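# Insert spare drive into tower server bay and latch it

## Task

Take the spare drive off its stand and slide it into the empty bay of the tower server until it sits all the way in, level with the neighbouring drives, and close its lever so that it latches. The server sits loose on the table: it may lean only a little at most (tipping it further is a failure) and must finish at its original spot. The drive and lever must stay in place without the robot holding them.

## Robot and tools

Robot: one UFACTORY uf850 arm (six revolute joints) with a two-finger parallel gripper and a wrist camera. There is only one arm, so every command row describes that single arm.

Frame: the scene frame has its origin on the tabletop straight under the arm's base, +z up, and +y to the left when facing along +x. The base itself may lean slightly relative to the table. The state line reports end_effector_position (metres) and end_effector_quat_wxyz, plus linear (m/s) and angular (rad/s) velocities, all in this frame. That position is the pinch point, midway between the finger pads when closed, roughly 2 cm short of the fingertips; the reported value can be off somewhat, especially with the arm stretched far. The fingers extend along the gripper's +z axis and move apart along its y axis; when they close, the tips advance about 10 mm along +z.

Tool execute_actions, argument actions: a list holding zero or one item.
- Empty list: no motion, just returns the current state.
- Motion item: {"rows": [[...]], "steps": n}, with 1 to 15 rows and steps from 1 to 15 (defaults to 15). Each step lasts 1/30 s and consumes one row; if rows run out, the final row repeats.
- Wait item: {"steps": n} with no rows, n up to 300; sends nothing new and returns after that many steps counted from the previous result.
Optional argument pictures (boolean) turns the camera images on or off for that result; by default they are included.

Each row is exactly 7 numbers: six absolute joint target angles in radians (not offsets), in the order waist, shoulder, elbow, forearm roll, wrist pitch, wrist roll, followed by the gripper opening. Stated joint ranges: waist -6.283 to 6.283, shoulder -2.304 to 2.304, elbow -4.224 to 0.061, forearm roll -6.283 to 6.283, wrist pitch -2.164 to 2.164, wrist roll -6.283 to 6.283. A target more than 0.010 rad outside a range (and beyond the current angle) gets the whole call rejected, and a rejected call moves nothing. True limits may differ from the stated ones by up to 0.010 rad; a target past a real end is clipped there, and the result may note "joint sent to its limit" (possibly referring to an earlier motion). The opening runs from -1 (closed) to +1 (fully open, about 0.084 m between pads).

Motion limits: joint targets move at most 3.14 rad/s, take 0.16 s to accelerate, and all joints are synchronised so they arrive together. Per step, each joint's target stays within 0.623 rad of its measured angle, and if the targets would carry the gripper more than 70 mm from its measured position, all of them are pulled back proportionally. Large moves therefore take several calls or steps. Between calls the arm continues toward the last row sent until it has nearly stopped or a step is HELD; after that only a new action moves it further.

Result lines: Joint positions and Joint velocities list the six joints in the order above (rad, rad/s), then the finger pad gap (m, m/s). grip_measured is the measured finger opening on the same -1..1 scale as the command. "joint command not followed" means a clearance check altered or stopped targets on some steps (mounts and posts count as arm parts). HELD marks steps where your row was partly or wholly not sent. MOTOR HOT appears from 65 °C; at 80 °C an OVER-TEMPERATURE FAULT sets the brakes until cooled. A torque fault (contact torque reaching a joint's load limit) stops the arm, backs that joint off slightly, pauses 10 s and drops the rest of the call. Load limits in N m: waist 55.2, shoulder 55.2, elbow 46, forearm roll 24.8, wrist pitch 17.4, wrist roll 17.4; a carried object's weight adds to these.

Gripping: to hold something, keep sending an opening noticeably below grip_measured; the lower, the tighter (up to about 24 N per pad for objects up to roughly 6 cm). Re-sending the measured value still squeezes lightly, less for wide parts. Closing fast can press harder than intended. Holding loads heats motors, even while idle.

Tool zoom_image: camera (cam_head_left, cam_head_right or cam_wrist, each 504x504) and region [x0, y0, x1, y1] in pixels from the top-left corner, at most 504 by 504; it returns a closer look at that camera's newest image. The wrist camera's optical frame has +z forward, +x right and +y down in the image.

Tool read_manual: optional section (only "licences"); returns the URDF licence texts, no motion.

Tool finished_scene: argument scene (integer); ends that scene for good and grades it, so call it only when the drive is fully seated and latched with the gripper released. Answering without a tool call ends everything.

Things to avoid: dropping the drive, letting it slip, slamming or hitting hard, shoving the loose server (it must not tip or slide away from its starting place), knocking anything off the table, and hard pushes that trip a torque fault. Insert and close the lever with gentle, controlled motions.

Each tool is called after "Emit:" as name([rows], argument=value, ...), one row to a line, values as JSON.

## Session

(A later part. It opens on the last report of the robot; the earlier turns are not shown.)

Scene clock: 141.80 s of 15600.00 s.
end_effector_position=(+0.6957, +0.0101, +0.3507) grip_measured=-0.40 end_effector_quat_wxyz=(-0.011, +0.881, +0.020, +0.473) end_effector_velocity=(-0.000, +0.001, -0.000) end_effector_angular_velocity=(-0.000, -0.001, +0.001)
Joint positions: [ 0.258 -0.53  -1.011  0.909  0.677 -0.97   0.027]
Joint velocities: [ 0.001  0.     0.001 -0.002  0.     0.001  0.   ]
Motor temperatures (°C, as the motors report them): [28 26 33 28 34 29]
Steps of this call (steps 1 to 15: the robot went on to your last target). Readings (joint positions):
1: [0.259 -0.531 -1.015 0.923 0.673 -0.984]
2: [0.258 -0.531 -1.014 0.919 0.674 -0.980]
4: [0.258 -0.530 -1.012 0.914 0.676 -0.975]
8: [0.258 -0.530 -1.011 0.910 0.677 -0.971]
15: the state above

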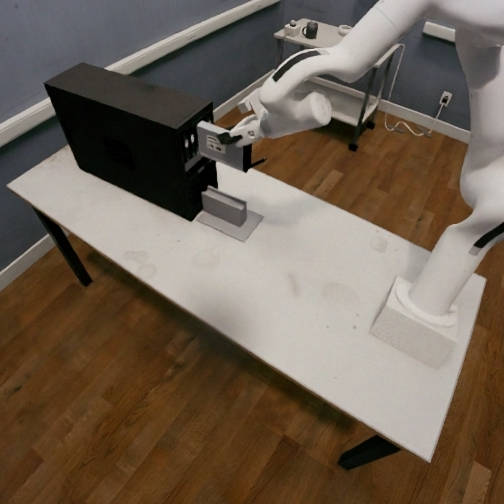

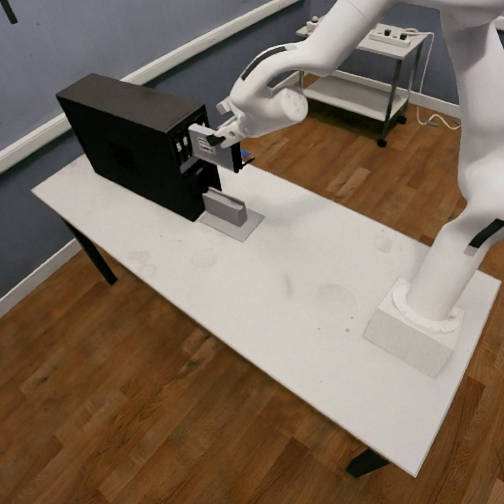

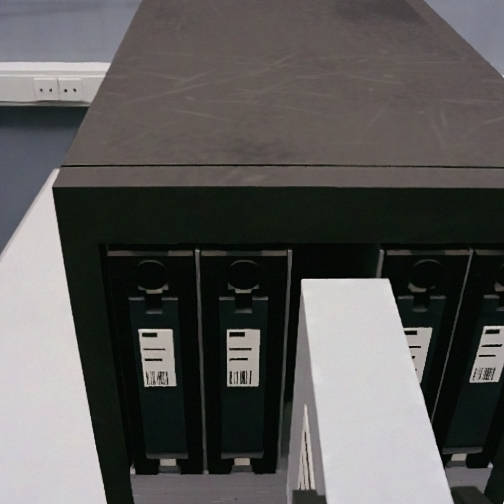

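Emit:
execute_actions([
  {"rows":[[0.2513,-0.559,-1.0563,0.916,0.664,-0.9884,-1]]},
])

Emit:
zoom_image(camera="cam_head_left", region=[170, 100, 250, 180])

Scene clock: 150.67 s of 15600.00 s.
end_effector_position=(+0.7105, +0.0121, +0.3511) grip_measured=-0.40 end_effector_quat_wxyz=(-0.011, +0.881, +0.020, +0.472) end_effector_velocity=(+0.003, -0.000, +0.002) end_effector_angular_velocity=(-0.001, -0.005, -0.002)
Joint positions: [ 0.252 -0.559 -1.056  0.916  0.663 -0.988  0.027]
Joint velocities: [-0.    -0.003 -0.007 -0.     0.002 -0.002 -0.   ]
Motor temperatures (°C, as the motors report them): [28 26 33 28 34 29]
Steps of this call (steps 1 to 15: the robot went on to your last target; steps 16 to 90: nothing new was sent; then 5.37 s passed at rest; steps 91 to 105: all 15 steps of this action). Readings (joint positions):
91: [0.258 -0.530 -1.011 0.908 0.677 -0.970]
92: [0.258 -0.532 -1.013 0.909 0.676 -0.971]
94: [0.255 -0.544 -1.033 0.912 0.671 -0.979]
98: [0.252 -0.556 -1.049 0.916 0.664 -0.986]
105: the state above

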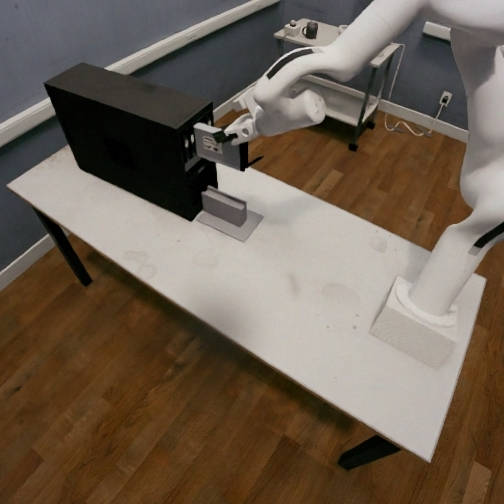

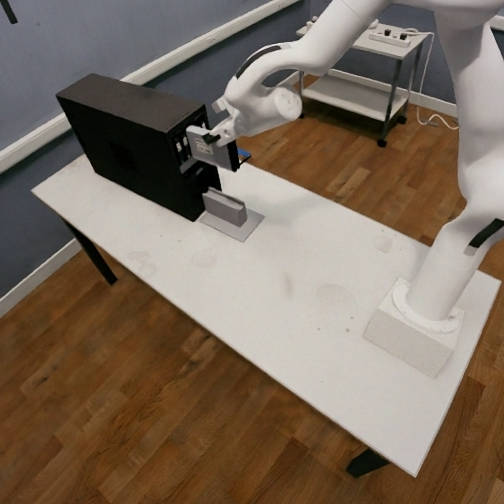

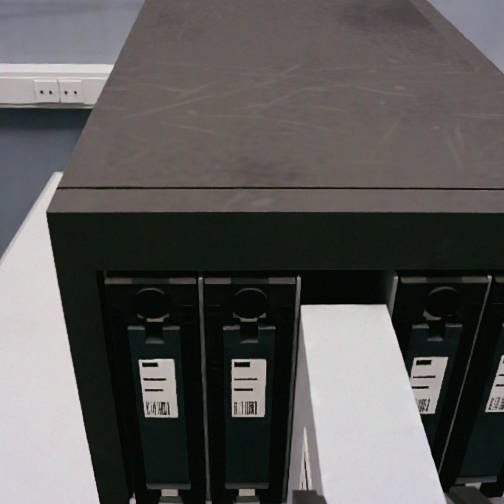

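Region (170, 100, 250, 180) of cam_head_left's 504x504 image, scaled by 6.300, with more detail than that image has.

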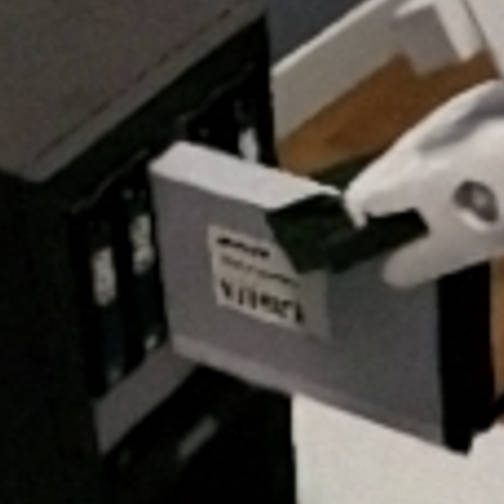

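Emit:
execute_actions([
  {"rows":[[0.2584,-0.5303,-1.0107,0.9084,0.6774,-0.97,-1],[0.2584,-0.5303,-1.0107,0.9084,0.6774,-0.97,-1],[0.2584,-0.5303,-1.0107,0.9084,0.6774,-0.97,-1],[0.2584,-0.5303,-1.0107,0.9084,0.6774,-0.97,-1],[0.2584,-0.5303,-1.0107,0.9084,0.6774,-0.97,-1],[0.2433,-0.5498,-0.9704,0.71,0.786,-0.8,-1]]},
], pictures=false)

Emit:
execute_actions([
  {"steps":15},
])

Emit:
zoom_image(camera="cam_head_left", region=[170, 90, 280, 200])

Scene clock: 163.63 s of 15600.00 s.
end_effector_position=(+0.7003, +0.0098, +0.3479) grip_measured=-0.40 end_effector_quat_wxyz=(-0.011, +0.856, +0.019, +0.516) end_effector_velocity=(+0.006, +0.003, +0.011) end_effector_angular_velocity=(+0.034, -0.145, +0.002)
Joint positions: [ 0.244 -0.549 -0.975  0.731  0.774 -0.819  0.027]
Joint velocities: [-0.012 -0.01   0.042 -0.216  0.124  0.198 -0.   ]
Motor temperatures (°C, as the motors report them): [28 27 33 28 34 29]
Steps of this call (steps 1 to 15: the robot went on to your last target; steps 16 to 90: nothing new was sent; then 9.47 s passed at rest; steps 91 to 105: all 15 steps of this action). Readings (joint positions):
91: [0.251 -0.559 -1.056 0.916 0.664 -0.988]
92: [0.252 -0.558 -1.054 0.915 0.666 -0.987]
94: [0.254 -0.545 -1.036 0.912 0.673 -0.980]
98: [0.256 -0.535 -1.015 0.895 0.687 -0.959]
105: the state above

Scene clock: 164.13 s of 15600.00 s.
end_effector_position=(+0.7006, +0.0103, +0.3485) grip_measured=-0.40 end_effector_quat_wxyz=(-0.012, +0.853, +0.019, +0.521) end_effector_velocity=(+0.001, +0.001, +0.001) end_effector_angular_velocity=(-0.001, -0.004, +0.001)
Joint positions: [ 0.243 -0.55  -0.97   0.71   0.786 -0.8    0.027]
Joint velocities: [ 0.    -0.001 -0.001 -0.004  0.002  0.001 -0.   ]
Motor temperatures (°C, as the motors report them): [28 27 33 28 34 29]
Steps of this call (steps 1 to 15: the robot went on to your last target). Readings (joint positions):
1: [0.244 -0.549 -0.974 0.725 0.778 -0.813]
2: [0.244 -0.549 -0.972 0.721 0.780 -0.810]
4: [0.244 -0.549 -0.971 0.716 0.782 -0.805]
8: [0.243 -0.550 -0.970 0.712 0.785 -0.801]
15: the state above

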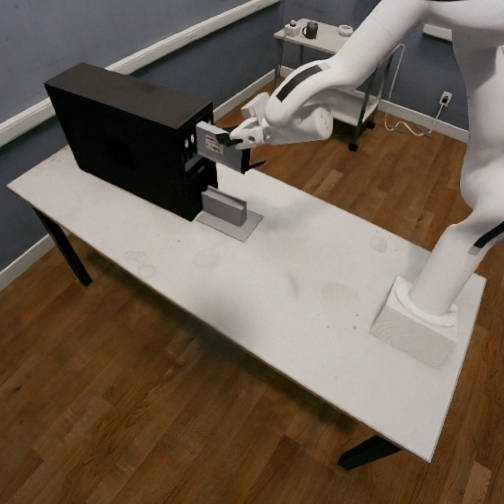

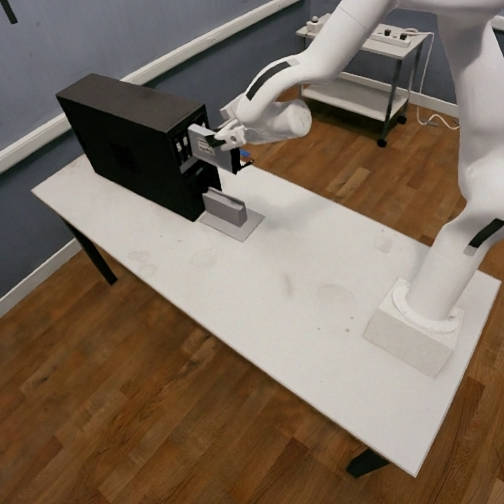

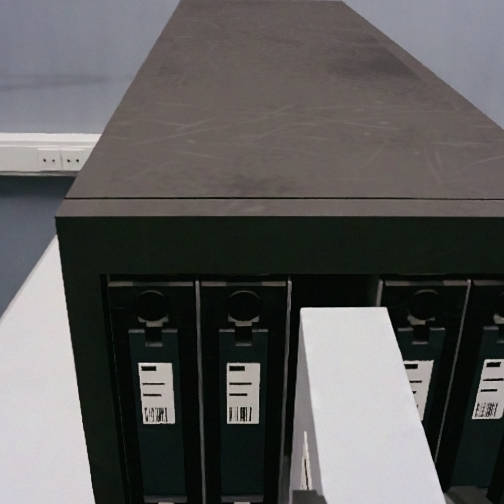

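Region (170, 90, 280, 200) of cam_head_left's 504x504 image, scaled by 4.582, with more detail than that image has.

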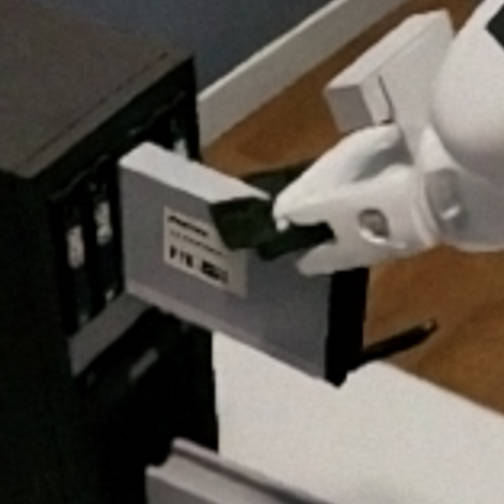

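Emit:
execute_actions([
  {"rows":[[0.2505,-0.5398,-0.9734,0.7252,0.7775,-0.8147,-1]]},
])

Emit:
zoom_image(camera="cam_wrist", region=[240, 240, 440, 400])

Scene clock: 179.00 s of 15600.00 s.
end_effector_position=(+0.7004, +0.0113, +0.3560) grip_measured=-0.40 end_effector_quat_wxyz=(-0.012, +0.853, +0.020, +0.522) end_effector_velocity=(-0.001, +0.000, -0.001) end_effector_angular_velocity=(+0.000, +0.005, +0.001)
Joint positions: [ 0.25  -0.54  -0.974  0.725  0.778 -0.815  0.027]
Joint velocities: [ 0.     0.001  0.002  0.003 -0.004 -0.002  0.   ]
Motor temperatures (°C, as the motors report them): [28 27 33 28 34 29]
Steps of this call (steps 1 to 15: the robot went on to your last target; steps 16 to 90: nothing new was sent; then 11.37 s passed at rest; steps 91 to 105: all 15 steps of this action). Readings (joint positions):
91: [0.243 -0.550 -0.970 0.710 0.786 -0.800]
92: [0.244 -0.549 -0.971 0.712 0.785 -0.802]
94: [0.247 -0.544 -0.973 0.718 0.782 -0.808]
98: [0.250 -0.540 -0.975 0.723 0.780 -0.813]
105: the state above

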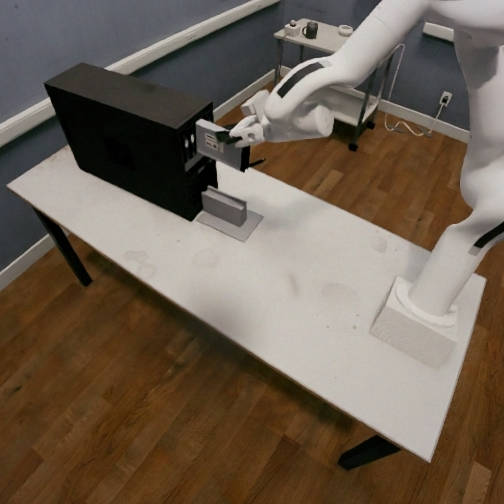

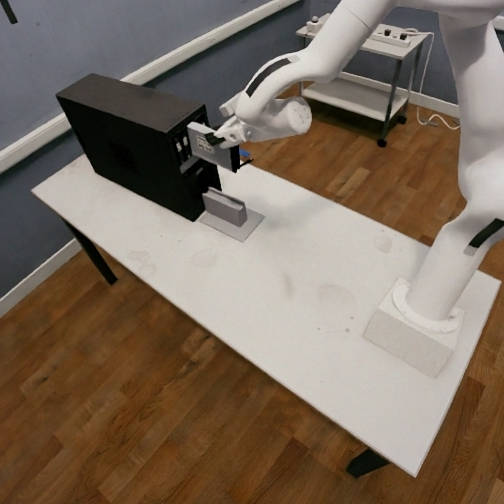

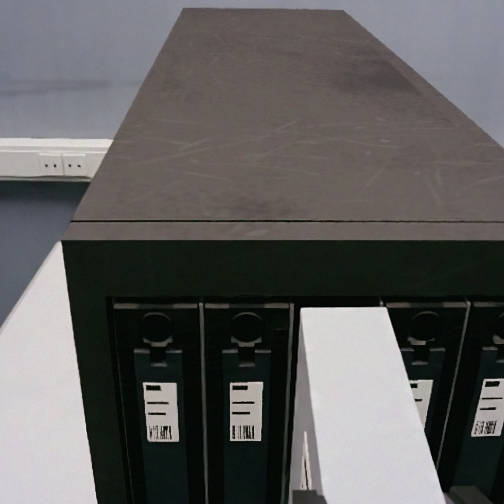

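Region (240, 240, 440, 400) of cam_wrist's 504x504 image, scaled by 2.520, with more detail than that image has; it fills the top 403 rows of this view, and the rest is white.

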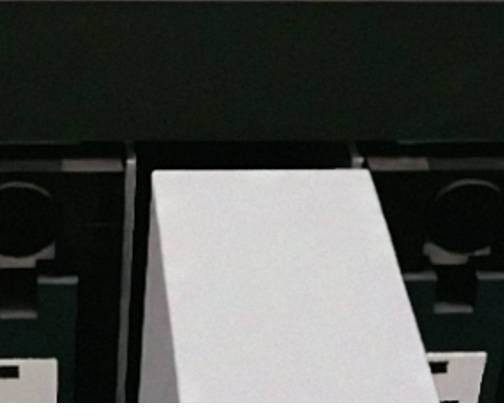

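Emit:
execute_actions([
  {"rows":[[0.2477,-0.5493,-0.9884,0.726,0.7725,-0.8197,-1]]},
])

Emit:
zoom_image(camera="cam_wrist", region=[240, 240, 440, 400])

Scene clock: 183.50 s of 15600.00 s.
end_effector_position=(+0.7053, +0.0118, +0.3558) grip_measured=-0.40 end_effector_quat_wxyz=(-0.012, +0.853, +0.020, +0.522) end_effector_velocity=(+0.000, -0.000, -0.000) end_effector_angular_velocity=(+0.001, +0.001, -0.002)
Joint positions: [ 0.248 -0.549 -0.988  0.726  0.772 -0.82   0.027]
Joint velocities: [-0.    -0.001 -0.001  0.002 -0.     0.    -0.   ]
Motor temperatures (°C, as the motors report them): [28 27 33 28 34 29]
Steps of this call (steps 1 to 15: the robot went on to your last target; steps 16 to 90: nothing new was sent; then 1.00 s passed at rest; steps 91 to 105: all 15 steps of this action). Readings (joint positions):
91: [0.250 -0.540 -0.973 0.725 0.777 -0.815]
92: [0.250 -0.541 -0.975 0.725 0.777 -0.815]
94: [0.249 -0.545 -0.982 0.726 0.774 -0.817]
98: [0.248 -0.548 -0.987 0.726 0.773 -0.819]
105: the state above

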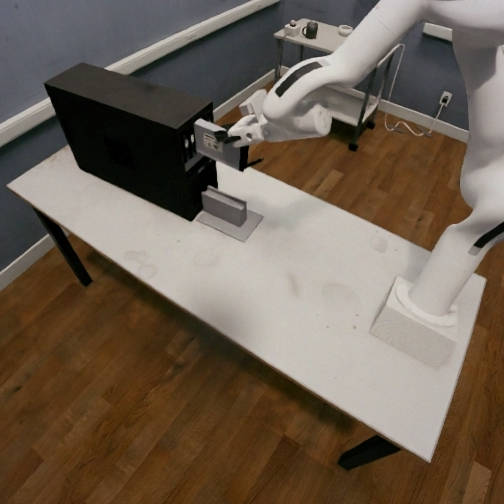

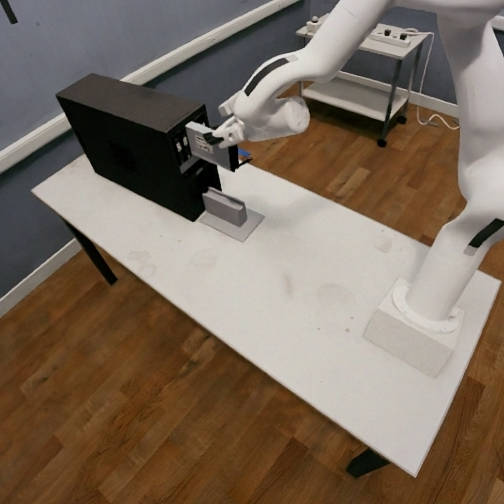

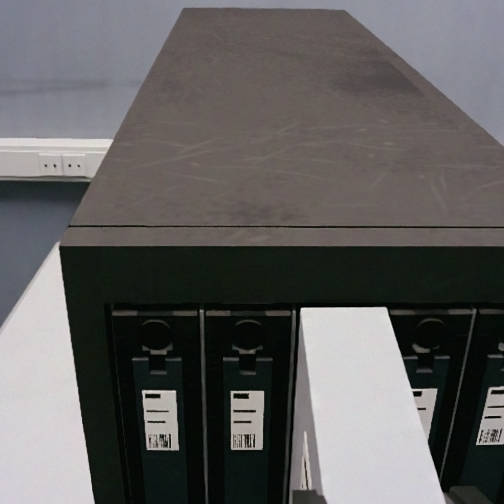

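Region (240, 240, 440, 400) of cam_wrist's 504x504 image, scaled by 2.520, with more detail than that image has; it fills the top 403 rows of this view, and the rest is white.

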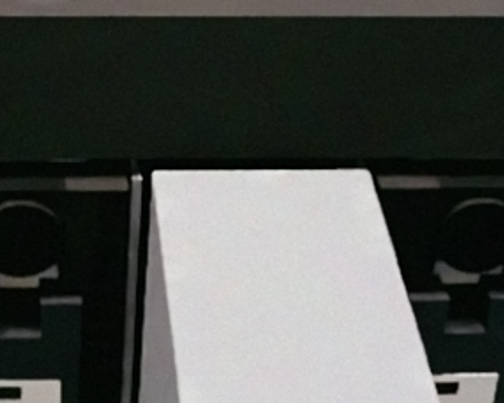

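Emit:
execute_actions([
  {"rows":[[0.2455,-0.5569,-1.0004,0.7266,0.7685,-0.8237,-1]]},
])

Emit:
zoom_image(camera="cam_wrist", region=[240, 240, 440, 400])

Emit:
zoom_image(camera="cam_head_left", region=[170, 100, 250, 180])

Scene clock: 188.43 s of 15600.00 s.
end_effector_position=(+0.7094, +0.0120, +0.3556) grip_measured=-0.40 end_effector_quat_wxyz=(-0.012, +0.853, +0.020, +0.522) end_effector_velocity=(+0.000, +0.000, +0.001) end_effector_angular_velocity=(+0.001, -0.001, -0.001)
Joint positions: [ 0.245 -0.557 -1.     0.727  0.768 -0.824  0.027]
Joint velocities: [ 0.001 -0.001 -0.002  0.001  0.     0.    -0.   ]
Motor temperatures (°C, as the motors report them): [28 27 33 28 34 29]
Steps of this call (steps 1 to 15: the robot went on to your last target; steps 16 to 90: nothing new was sent; then 1.43 s passed at rest; steps 91 to 105: all 15 steps of this action). Readings (joint positions):
91: [0.248 -0.549 -0.988 0.726 0.772 -0.820]
92: [0.247 -0.550 -0.990 0.726 0.772 -0.820]
94: [0.246 -0.554 -0.995 0.726 0.770 -0.822]
98: [0.246 -0.556 -0.999 0.727 0.769 -0.823]
105: the state above

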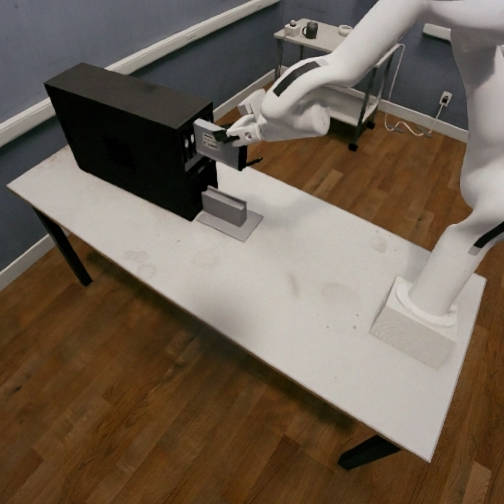

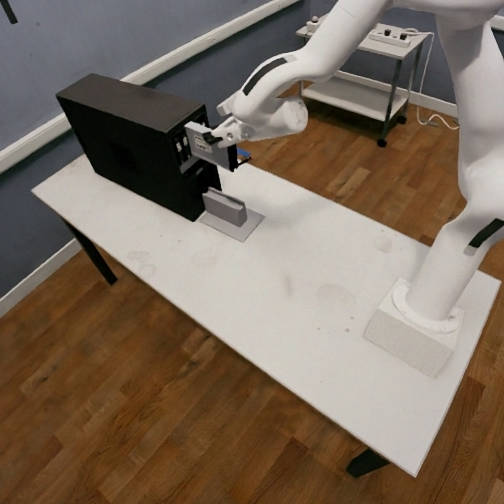

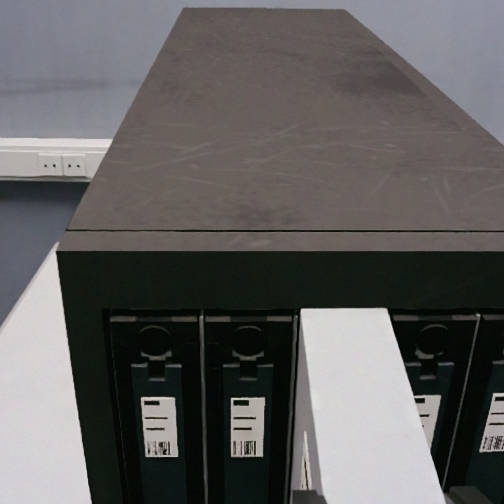

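Region (240, 240, 440, 400) of cam_wrist's 504x504 image, scaled by 2.520, with more detail than that image has; it fills the top 403 rows of this view, and the rest is white.

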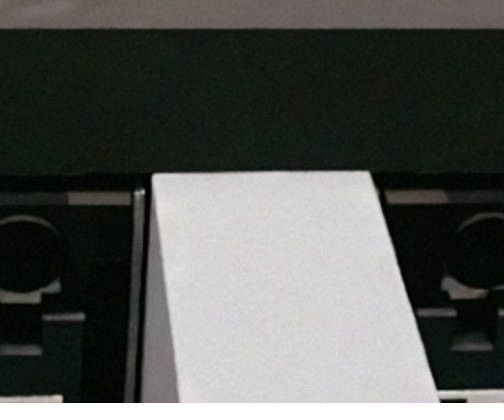

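Region (170, 100, 250, 180) of cam_head_left's 504x504 image, scaled by 6.300, with more detail than that image has.

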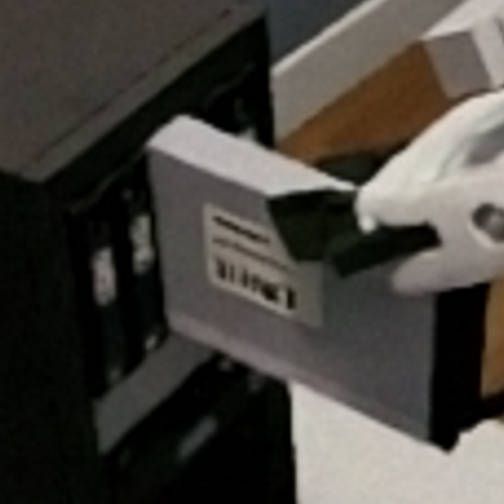

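Emit:
execute_actions([
  {"rows":[[0.2443,-0.559,-0.9998,0.7234,0.7703,-0.8206,-1],[0.2443,-0.559,-0.9998,0.7234,0.7703,-0.8206,-1],[0.2443,-0.559,-0.9998,0.7234,0.7703,-0.8206,-1],[0.2443,-0.559,-0.9998,0.7234,0.7703,-0.8206,-1],[0.2443,-0.559,-0.9998,0.7234,0.7703,-0.8206,-1],[0.2443,-0.559,-0.9998,0.7234,0.7703,-0.8206,-1],[0.2416,-0.5685,-1.0148,0.7242,0.7653,-0.8256,-1]]},
])

Emit:
zoom_image(camera="cam_wrist", region=[240, 240, 440, 400])

Scene clock: 193.87 s of 15600.00 s.
end_effector_position=(+0.7143, +0.0124, +0.3544) grip_measured=-0.40 end_effector_quat_wxyz=(-0.012, +0.853, +0.020, +0.522) end_effector_velocity=(+0.004, +0.001, -0.000) end_effector_angular_velocity=(+0.001, +0.001, +0.000)
Joint positions: [ 0.242 -0.568 -1.014  0.724  0.766 -0.825  0.027]
Joint velocities: [-0.002 -0.007 -0.011  0.    -0.005 -0.003 -0.   ]
Motor temperatures (°C, as the motors report them): [28 27 33 28 34 29]
Steps of this call (steps 1 to 15: the robot went on to your last target; steps 16 to 90: nothing new was sent; then 1.93 s passed at rest; steps 91 to 105: all 15 steps of this action). Readings (joint positions):
91: [0.245 -0.557 -1.000 0.727 0.769 -0.824]
92: [0.245 -0.557 -1.000 0.726 0.769 -0.823]
94: [0.245 -0.558 -1.000 0.724 0.770 -0.822]
98: [0.244 -0.560 -1.002 0.723 0.770 -0.822]
105: the state above

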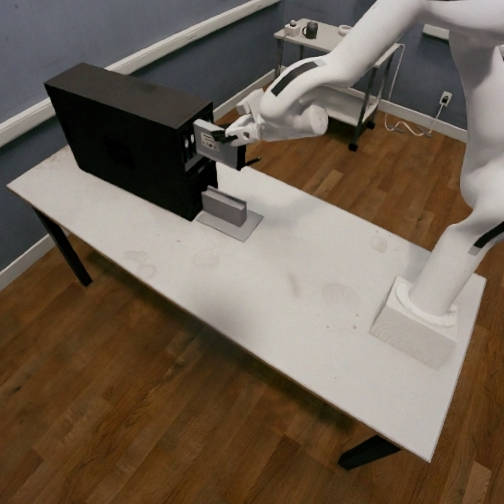

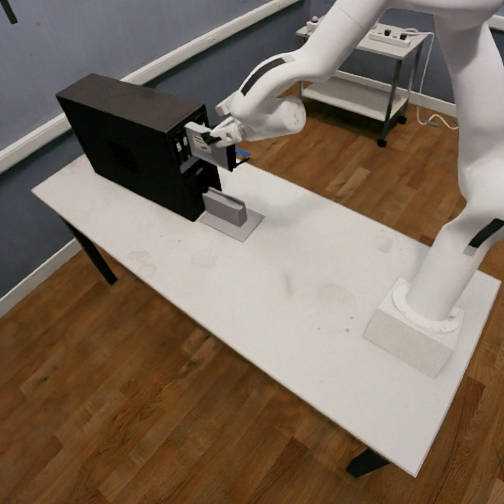

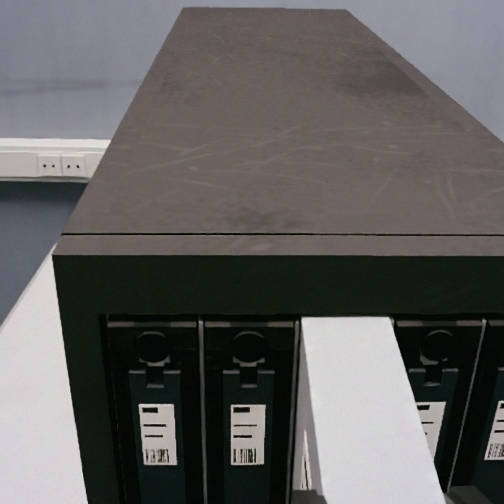

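Region (240, 240, 440, 400) of cam_wrist's 504x504 image, scaled by 2.520, with more detail than that image has; it fills the top 403 rows of this view, and the rest is white.

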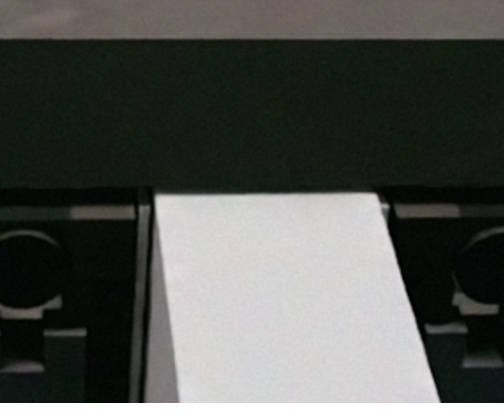

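Under the lip now, label unmoved. Continue 15 mm.

Emit:
execute_actions([
  {"rows":[[0.239,-0.578,-1.030,0.725,0.7603,-0.8306,-1],[0.239,-0.578,-1.030,0.725,0.7603,-0.8306,-1],[0.239,-0.578,-1.030,0.725,0.7603,-0.8306,-1],[0.239,-0.578,-1.030,0.725,0.7603,-0.8306,-1],[0.2363,-0.5875,-1.045,0.7258,0.7553,-0.8356,-1],[0.2363,-0.5875,-1.045,0.7258,0.7553,-0.8356,-1],[0.2363,-0.5875,-1.045,0.7258,0.7553,-0.8356,-1],[0.2363,-0.5875,-1.045,0.7258,0.7553,-0.8356,-1],[0.2337,-0.597,-1.0602,0.7266,0.7503,-0.8404,-1]]},
])

Scene clock: 198.53 s of 15600.00 s.
end_effector_position=(+0.7280, +0.0134, +0.3526) grip_measured=-0.40 end_effector_quat_wxyz=(-0.011, +0.854, +0.021, +0.520) end_effector_velocity=(+0.015, +0.001, +0.009) end_effector_angular_velocity=(+0.000, -0.018, +0.001)
Joint positions: [ 0.234 -0.595 -1.055  0.727  0.751 -0.839  0.027]
Joint velocities: [-0.003 -0.017 -0.043 -0.004 -0.008 -0.01  -0.   ]
Motor temperatures (°C, as the motors report them): [28 27 33 28 34 29]
Steps of this call (steps 1 to 15: the robot went on to your last target; steps 16 to 90: nothing new was sent; then 1.17 s passed at rest; steps 91 to 105: all 15 steps of this action). Readings (joint positions):
91: [0.242 -0.569 -1.015 0.724 0.765 -0.826]
92: [0.241 -0.570 -1.016 0.724 0.765 -0.826]
94: [0.240 -0.574 -1.023 0.725 0.763 -0.828]
98: [0.238 -0.582 -1.037 0.725 0.758 -0.833]
105: the state above

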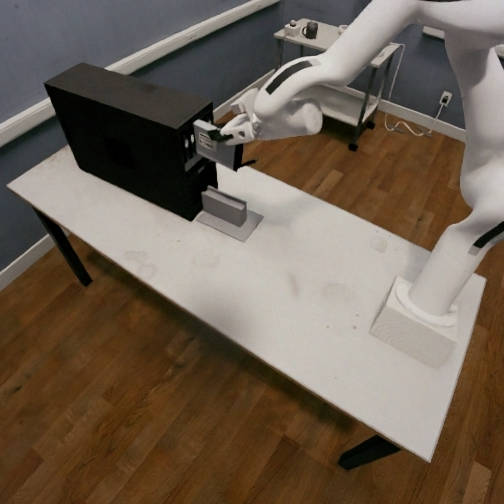

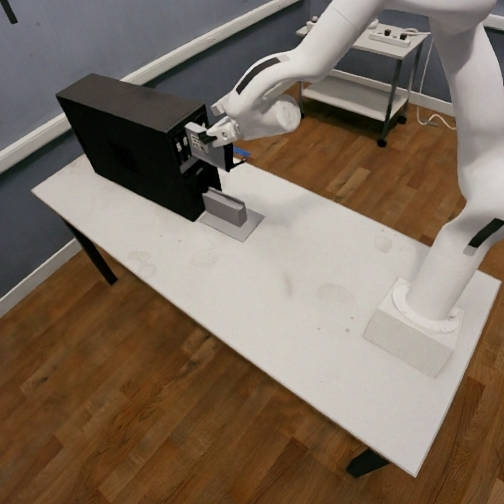

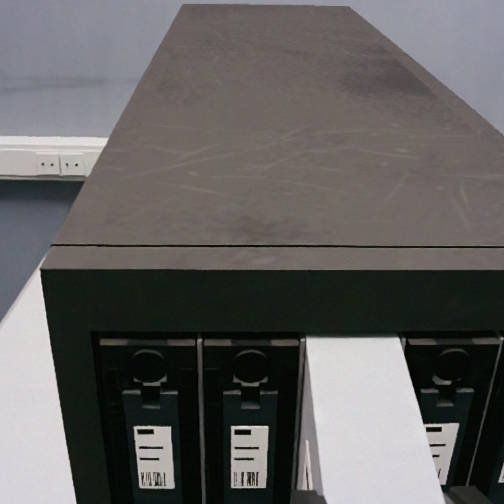

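Emit:
execute_actions([
  {"rows":[[0.2307,-0.6077,-1.0777,0.728,0.7442,-0.8453,-1],[0.2307,-0.6077,-1.0777,0.728,0.7442,-0.8453,-1],[0.2307,-0.6077,-1.0777,0.728,0.7442,-0.8453,-1],[0.2277,-0.6184,-1.0952,0.7296,0.7382,-0.8503,-1],[0.2277,-0.6184,-1.0952,0.7296,0.7382,-0.8503,-1],[0.2277,-0.6184,-1.0952,0.7296,0.7382,-0.8503,-1],[0.2247,-0.629,-1.1128,0.731,0.7321,-0.8552,-1],[0.2247,-0.629,-1.1128,0.731,0.7321,-0.8552,-1],[0.2247,-0.629,-1.1128,0.731,0.7321,-0.8552,-1],[0.2217,-0.6397,-1.1304,0.7325,0.726,-0.86,-1],[0.2217,-0.6397,-1.1304,0.7325,0.726,-0.86,-1],[0.2217,-0.6397,-1.1304,0.7325,0.726,-0.86,-1],[0.2187,-0.6504,-1.148,0.734,0.72,-0.865,-1]]},
], pictures=false)

Emit:
execute_actions([
  {"rows":[[0.2157,-0.6611,-1.166,0.7355,0.714,-0.87,-1],[0.2157,-0.6611,-1.166,0.7355,0.714,-0.87,-1],[0.2157,-0.6611,-1.166,0.7355,0.714,-0.87,-1],[0.2127,-0.6719,-1.184,0.737,0.708,-0.875,-1]]},
])

Emit:
zoom_image(camera="cam_head_left", region=[170, 90, 280, 200])

Scene clock: 211.13 s of 15600.00 s.
end_effector_position=(+0.7531, +0.0150, +0.3547) grip_measured=-0.40 end_effector_quat_wxyz=(-0.012, +0.853, +0.020, +0.522) end_effector_velocity=(+0.061, +0.002, +0.001) end_effector_angular_velocity=(+0.005, -0.004, -0.005)
Joint positions: [ 0.222 -0.64  -1.132  0.732  0.726 -0.86   0.027]
Joint velocities: [-0.031 -0.112 -0.187  0.014 -0.061 -0.05  -0.   ]
Motor temperatures (°C, as the motors report them): [28 27 34 28 34 29]
Steps of this call (steps 1 to 15: the robot went on to your last target; steps 16 to 90: nothing new was sent; then 9.10 s passed at rest; steps 91 to 105: all 15 steps of this action). Readings (joint positions):
91: [0.234 -0.597 -1.060 0.727 0.750 -0.840]
92: [0.233 -0.598 -1.062 0.727 0.749 -0.841]
94: [0.232 -0.603 -1.070 0.727 0.747 -0.843]
98: [0.229 -0.615 -1.090 0.729 0.740 -0.849]
105: the state above

Scene clock: 211.63 s of 15600.00 s.
end_effector_position=(+0.7697, +0.0155, +0.3539) grip_measured=-0.40 end_effector_quat_wxyz=(-0.012, +0.853, +0.020, +0.522) end_effector_velocity=(+0.002, +0.000, -0.000) end_effector_angular_velocity=(+0.000, +0.001, +0.000)
Joint positions: [ 0.213 -0.671 -1.183  0.737  0.708 -0.875  0.027]
Joint velocities: [-0.001 -0.004 -0.007  0.001 -0.003 -0.002 -0.   ]
Motor temperatures (°C, as the motors report them): [28 27 34 28 34 29]
Steps of this call (steps 1 to 15: all 15 steps of this action). Readings (joint positions):
1: [0.221 -0.643 -1.137 0.732 0.724 -0.862]
2: [0.220 -0.646 -1.143 0.733 0.722 -0.864]
4: [0.218 -0.653 -1.155 0.734 0.718 -0.867]
8: [0.215 -0.667 -1.176 0.736 0.711 -0.873]
15: the state above

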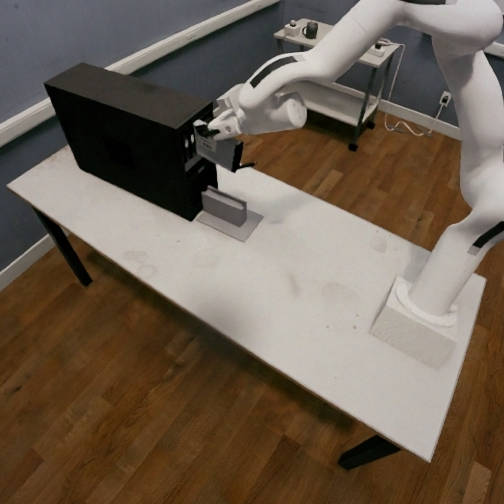

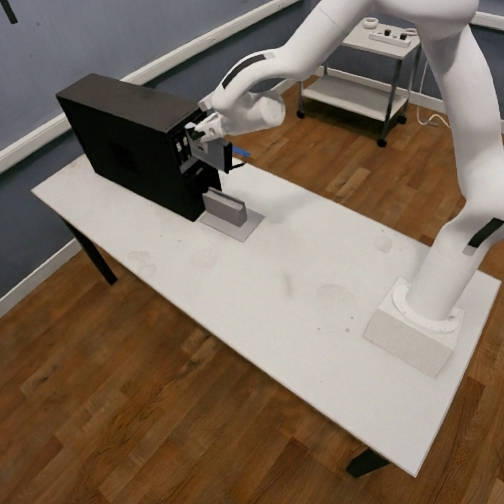

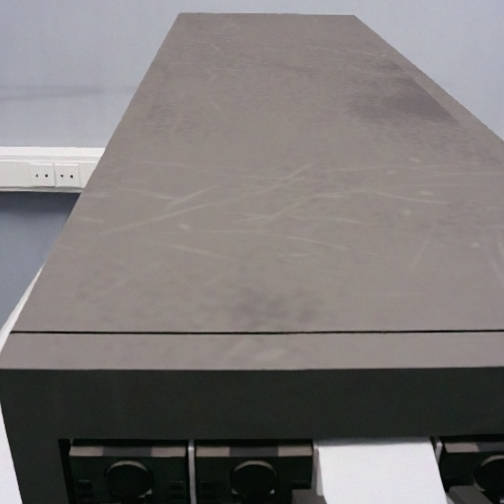

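Region (170, 90, 280, 200) of cam_head_left's 504x504 image, scaled by 4.582, with more detail than that image has.

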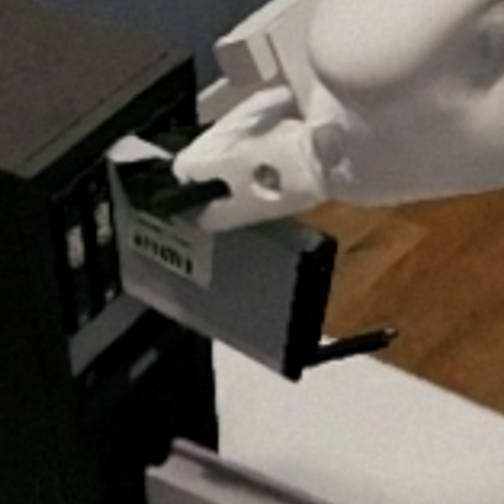

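Emit:
execute_actions([
  {"rows":[[0.219,-0.665,-1.21,0.85,0.652,-0.975,-1],[0.219,-0.665,-1.21,0.85,0.652,-0.975,-1],[0.219,-0.665,-1.21,0.85,0.652,-0.975,-1],[0.219,-0.665,-1.21,0.85,0.652,-0.975,-1],[0.219,-0.665,-1.21,0.85,0.652,-0.975,-1],[0.219,-0.665,-1.21,0.85,0.652,-0.975,-1],[0.2249,-0.661,-1.236,0.9626,0.605,-1.0757,-1]]},
])

Emit:
execute_actions([
  {"steps":10},
])

Emit:
zoom_image(camera="cam_head_left", region=[170, 90, 280, 200])

Scene clock: 221.73 s of 15600.00 s.
end_effector_position=(+0.7682, +0.0144, +0.3570) grip_measured=-0.40 end_effector_quat_wxyz=(-0.012, +0.879, +0.020, +0.476) end_effector_velocity=(-0.002, -0.000, +0.003) end_effector_angular_velocity=(-0.001, +0.065, +0.006)
Joint positions: [ 0.224 -0.661 -1.233  0.949  0.612 -1.063  0.027]
Joint velocities: [ 0.006  0.007 -0.032  0.146 -0.057 -0.137  0.   ]
Motor temperatures (°C, as the motors report them): [28 27 34 28 34 29]
Steps of this call (steps 1 to 15: the robot went on to your last target; steps 16 to 90: nothing new was sent; then 6.60 s passed at rest; steps 91 to 105: all 15 steps of this action). Readings (joint positions):
91: [0.213 -0.672 -1.184 0.737 0.708 -0.875]
92: [0.213 -0.672 -1.185 0.740 0.706 -0.878]
94: [0.214 -0.670 -1.193 0.772 0.691 -0.907]
98: [0.218 -0.666 -1.207 0.835 0.659 -0.962]
105: the state above

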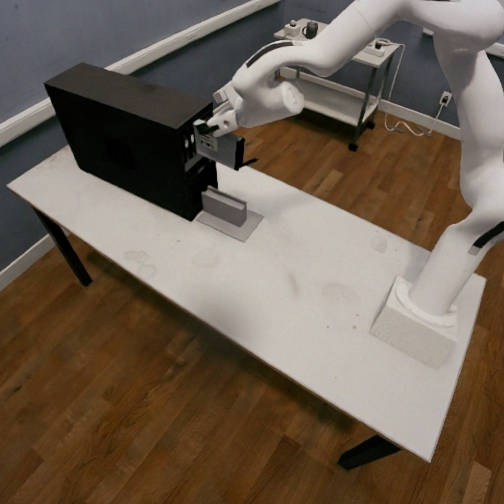

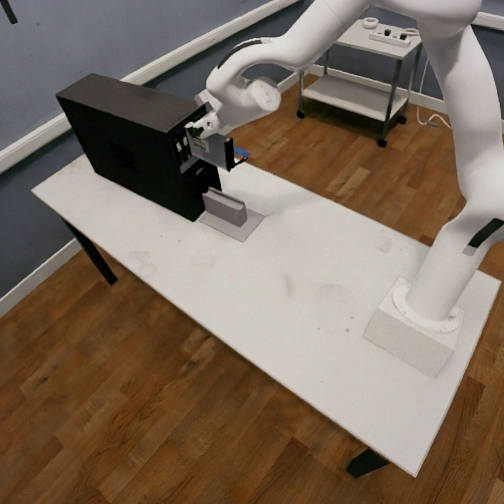

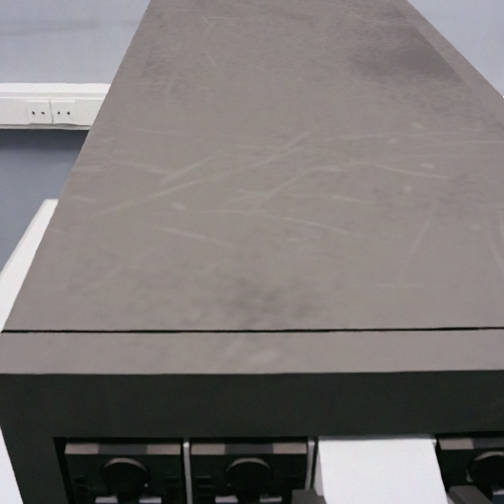

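Scene clock: 222.07 s of 15600.00 s.
end_effector_position=(+0.7680, +0.0148, +0.3573) grip_measured=-0.40 end_effector_quat_wxyz=(-0.012, +0.880, +0.020, +0.473) end_effector_velocity=(-0.001, +0.003, -0.001) end_effector_angular_velocity=(+0.003, +0.007, +0.007)
Joint positions: [ 0.225 -0.661 -1.236  0.962  0.606 -1.075  0.027]
Joint velocities: [ 0.002 -0.001 -0.     0.006 -0.008 -0.005 -0.   ]
Motor temperatures (°C, as the motors report them): [28 27 34 28 34 29]
Steps of this call (steps 1 to 10: the robot went on to your last target). Readings (joint positions):
1: [0.224 -0.661 -1.234 0.953 0.611 -1.066]
2: [0.224 -0.661 -1.235 0.955 0.609 -1.069]
4: [0.224 -0.661 -1.235 0.959 0.608 -1.072]
8: [0.224 -0.661 -1.236 0.962 0.607 -1.075]
10: the state above

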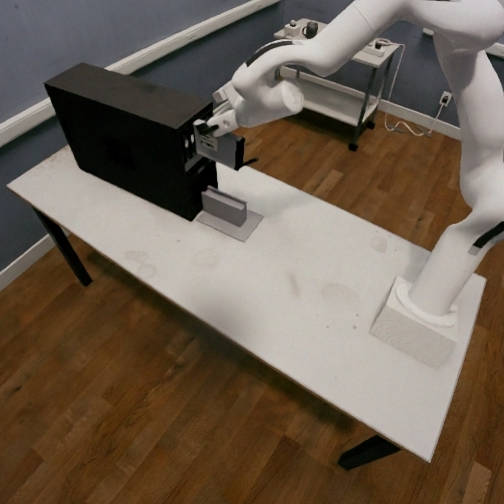

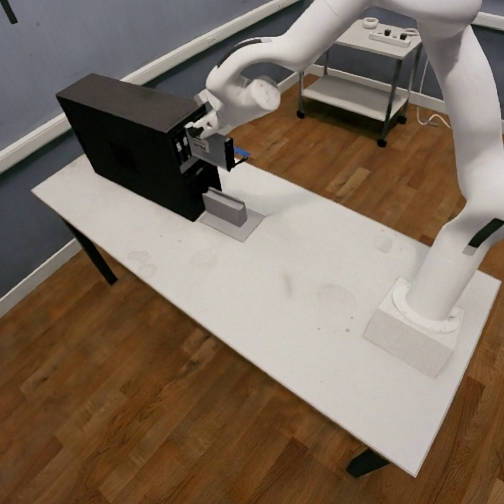

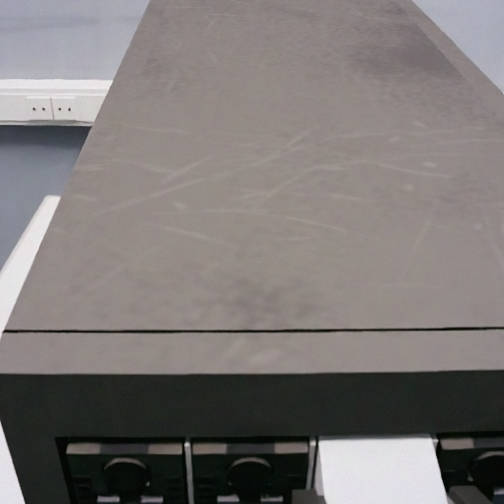

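Region (170, 90, 280, 200) of cam_head_left's 504x504 image, scaled by 4.582, with more detail than that image has.

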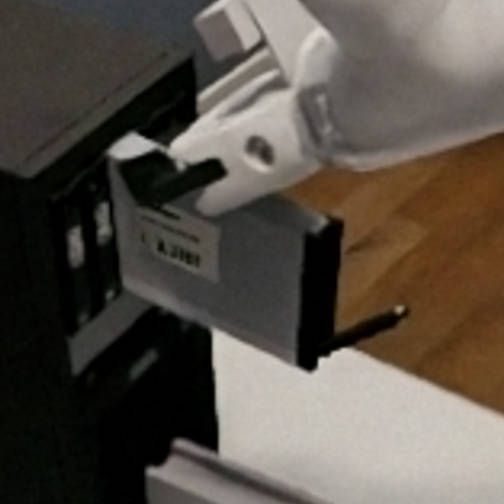

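Emit:
execute_actions([
  {"rows":[[0.223,-0.6765,-1.269,1.01,0.582,-1.124,-1]]},
])

Emit:
zoom_image(camera="cam_head_left", region=[170, 90, 280, 200])

Scene clock: 226.23 s of 15600.00 s.
end_effector_position=(+0.7742, +0.0163, +0.3558) grip_measured=-0.40 end_effector_quat_wxyz=(-0.014, +0.885, +0.021, +0.464) end_effector_velocity=(+0.001, +0.001, +0.001) end_effector_angular_velocity=(+0.002, +0.000, +0.001)
Joint positions: [ 0.222 -0.676 -1.268  1.01   0.583 -1.123  0.027]
Joint velocities: [ 0.001 -0.002 -0.006  0.004 -0.004 -0.004  0.   ]
Motor temperatures (°C, as the motors report them): [28 27 34 28 34 29]
Steps of this call (steps 1 to 30: the robot went on to your last target; steps 31 to 90: nothing new was sent; then 0.67 s passed at rest; steps 91 to 105: all 15 steps of this action). Readings (joint positions):
91: [0.225 -0.661 -1.236 0.963 0.605 -1.076]
92: [0.225 -0.662 -1.238 0.965 0.603 -1.079]
94: [0.224 -0.668 -1.251 0.985 0.594 -1.099]
98: [0.223 -0.675 -1.263 1.005 0.586 -1.118]
105: the state above

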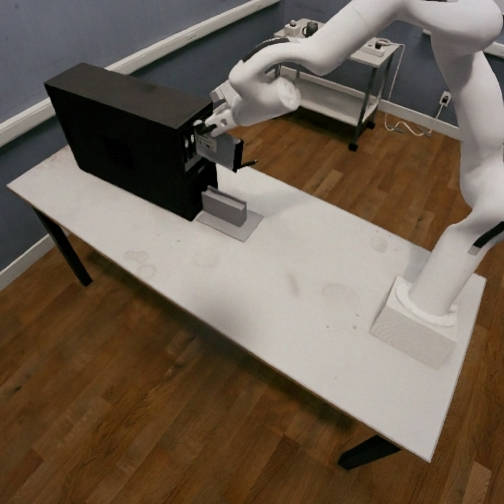

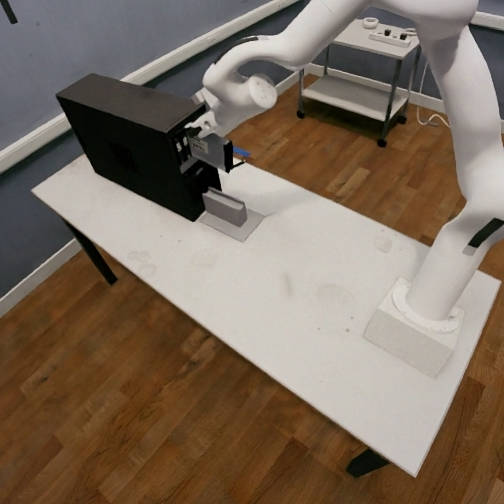

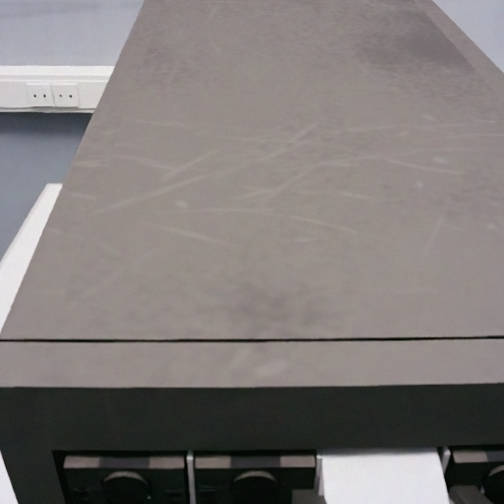

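Region (170, 90, 280, 200) of cam_head_left's 504x504 image, scaled by 4.582, with more detail than that image has.

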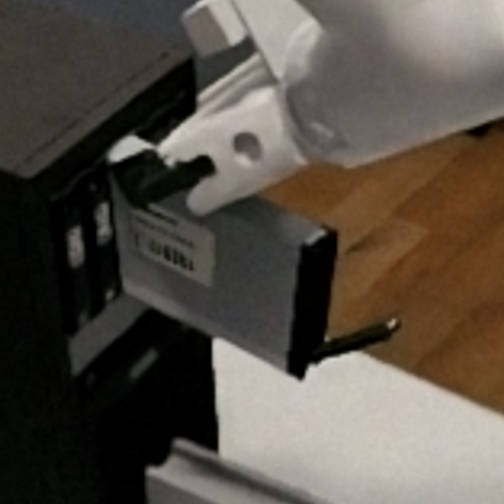

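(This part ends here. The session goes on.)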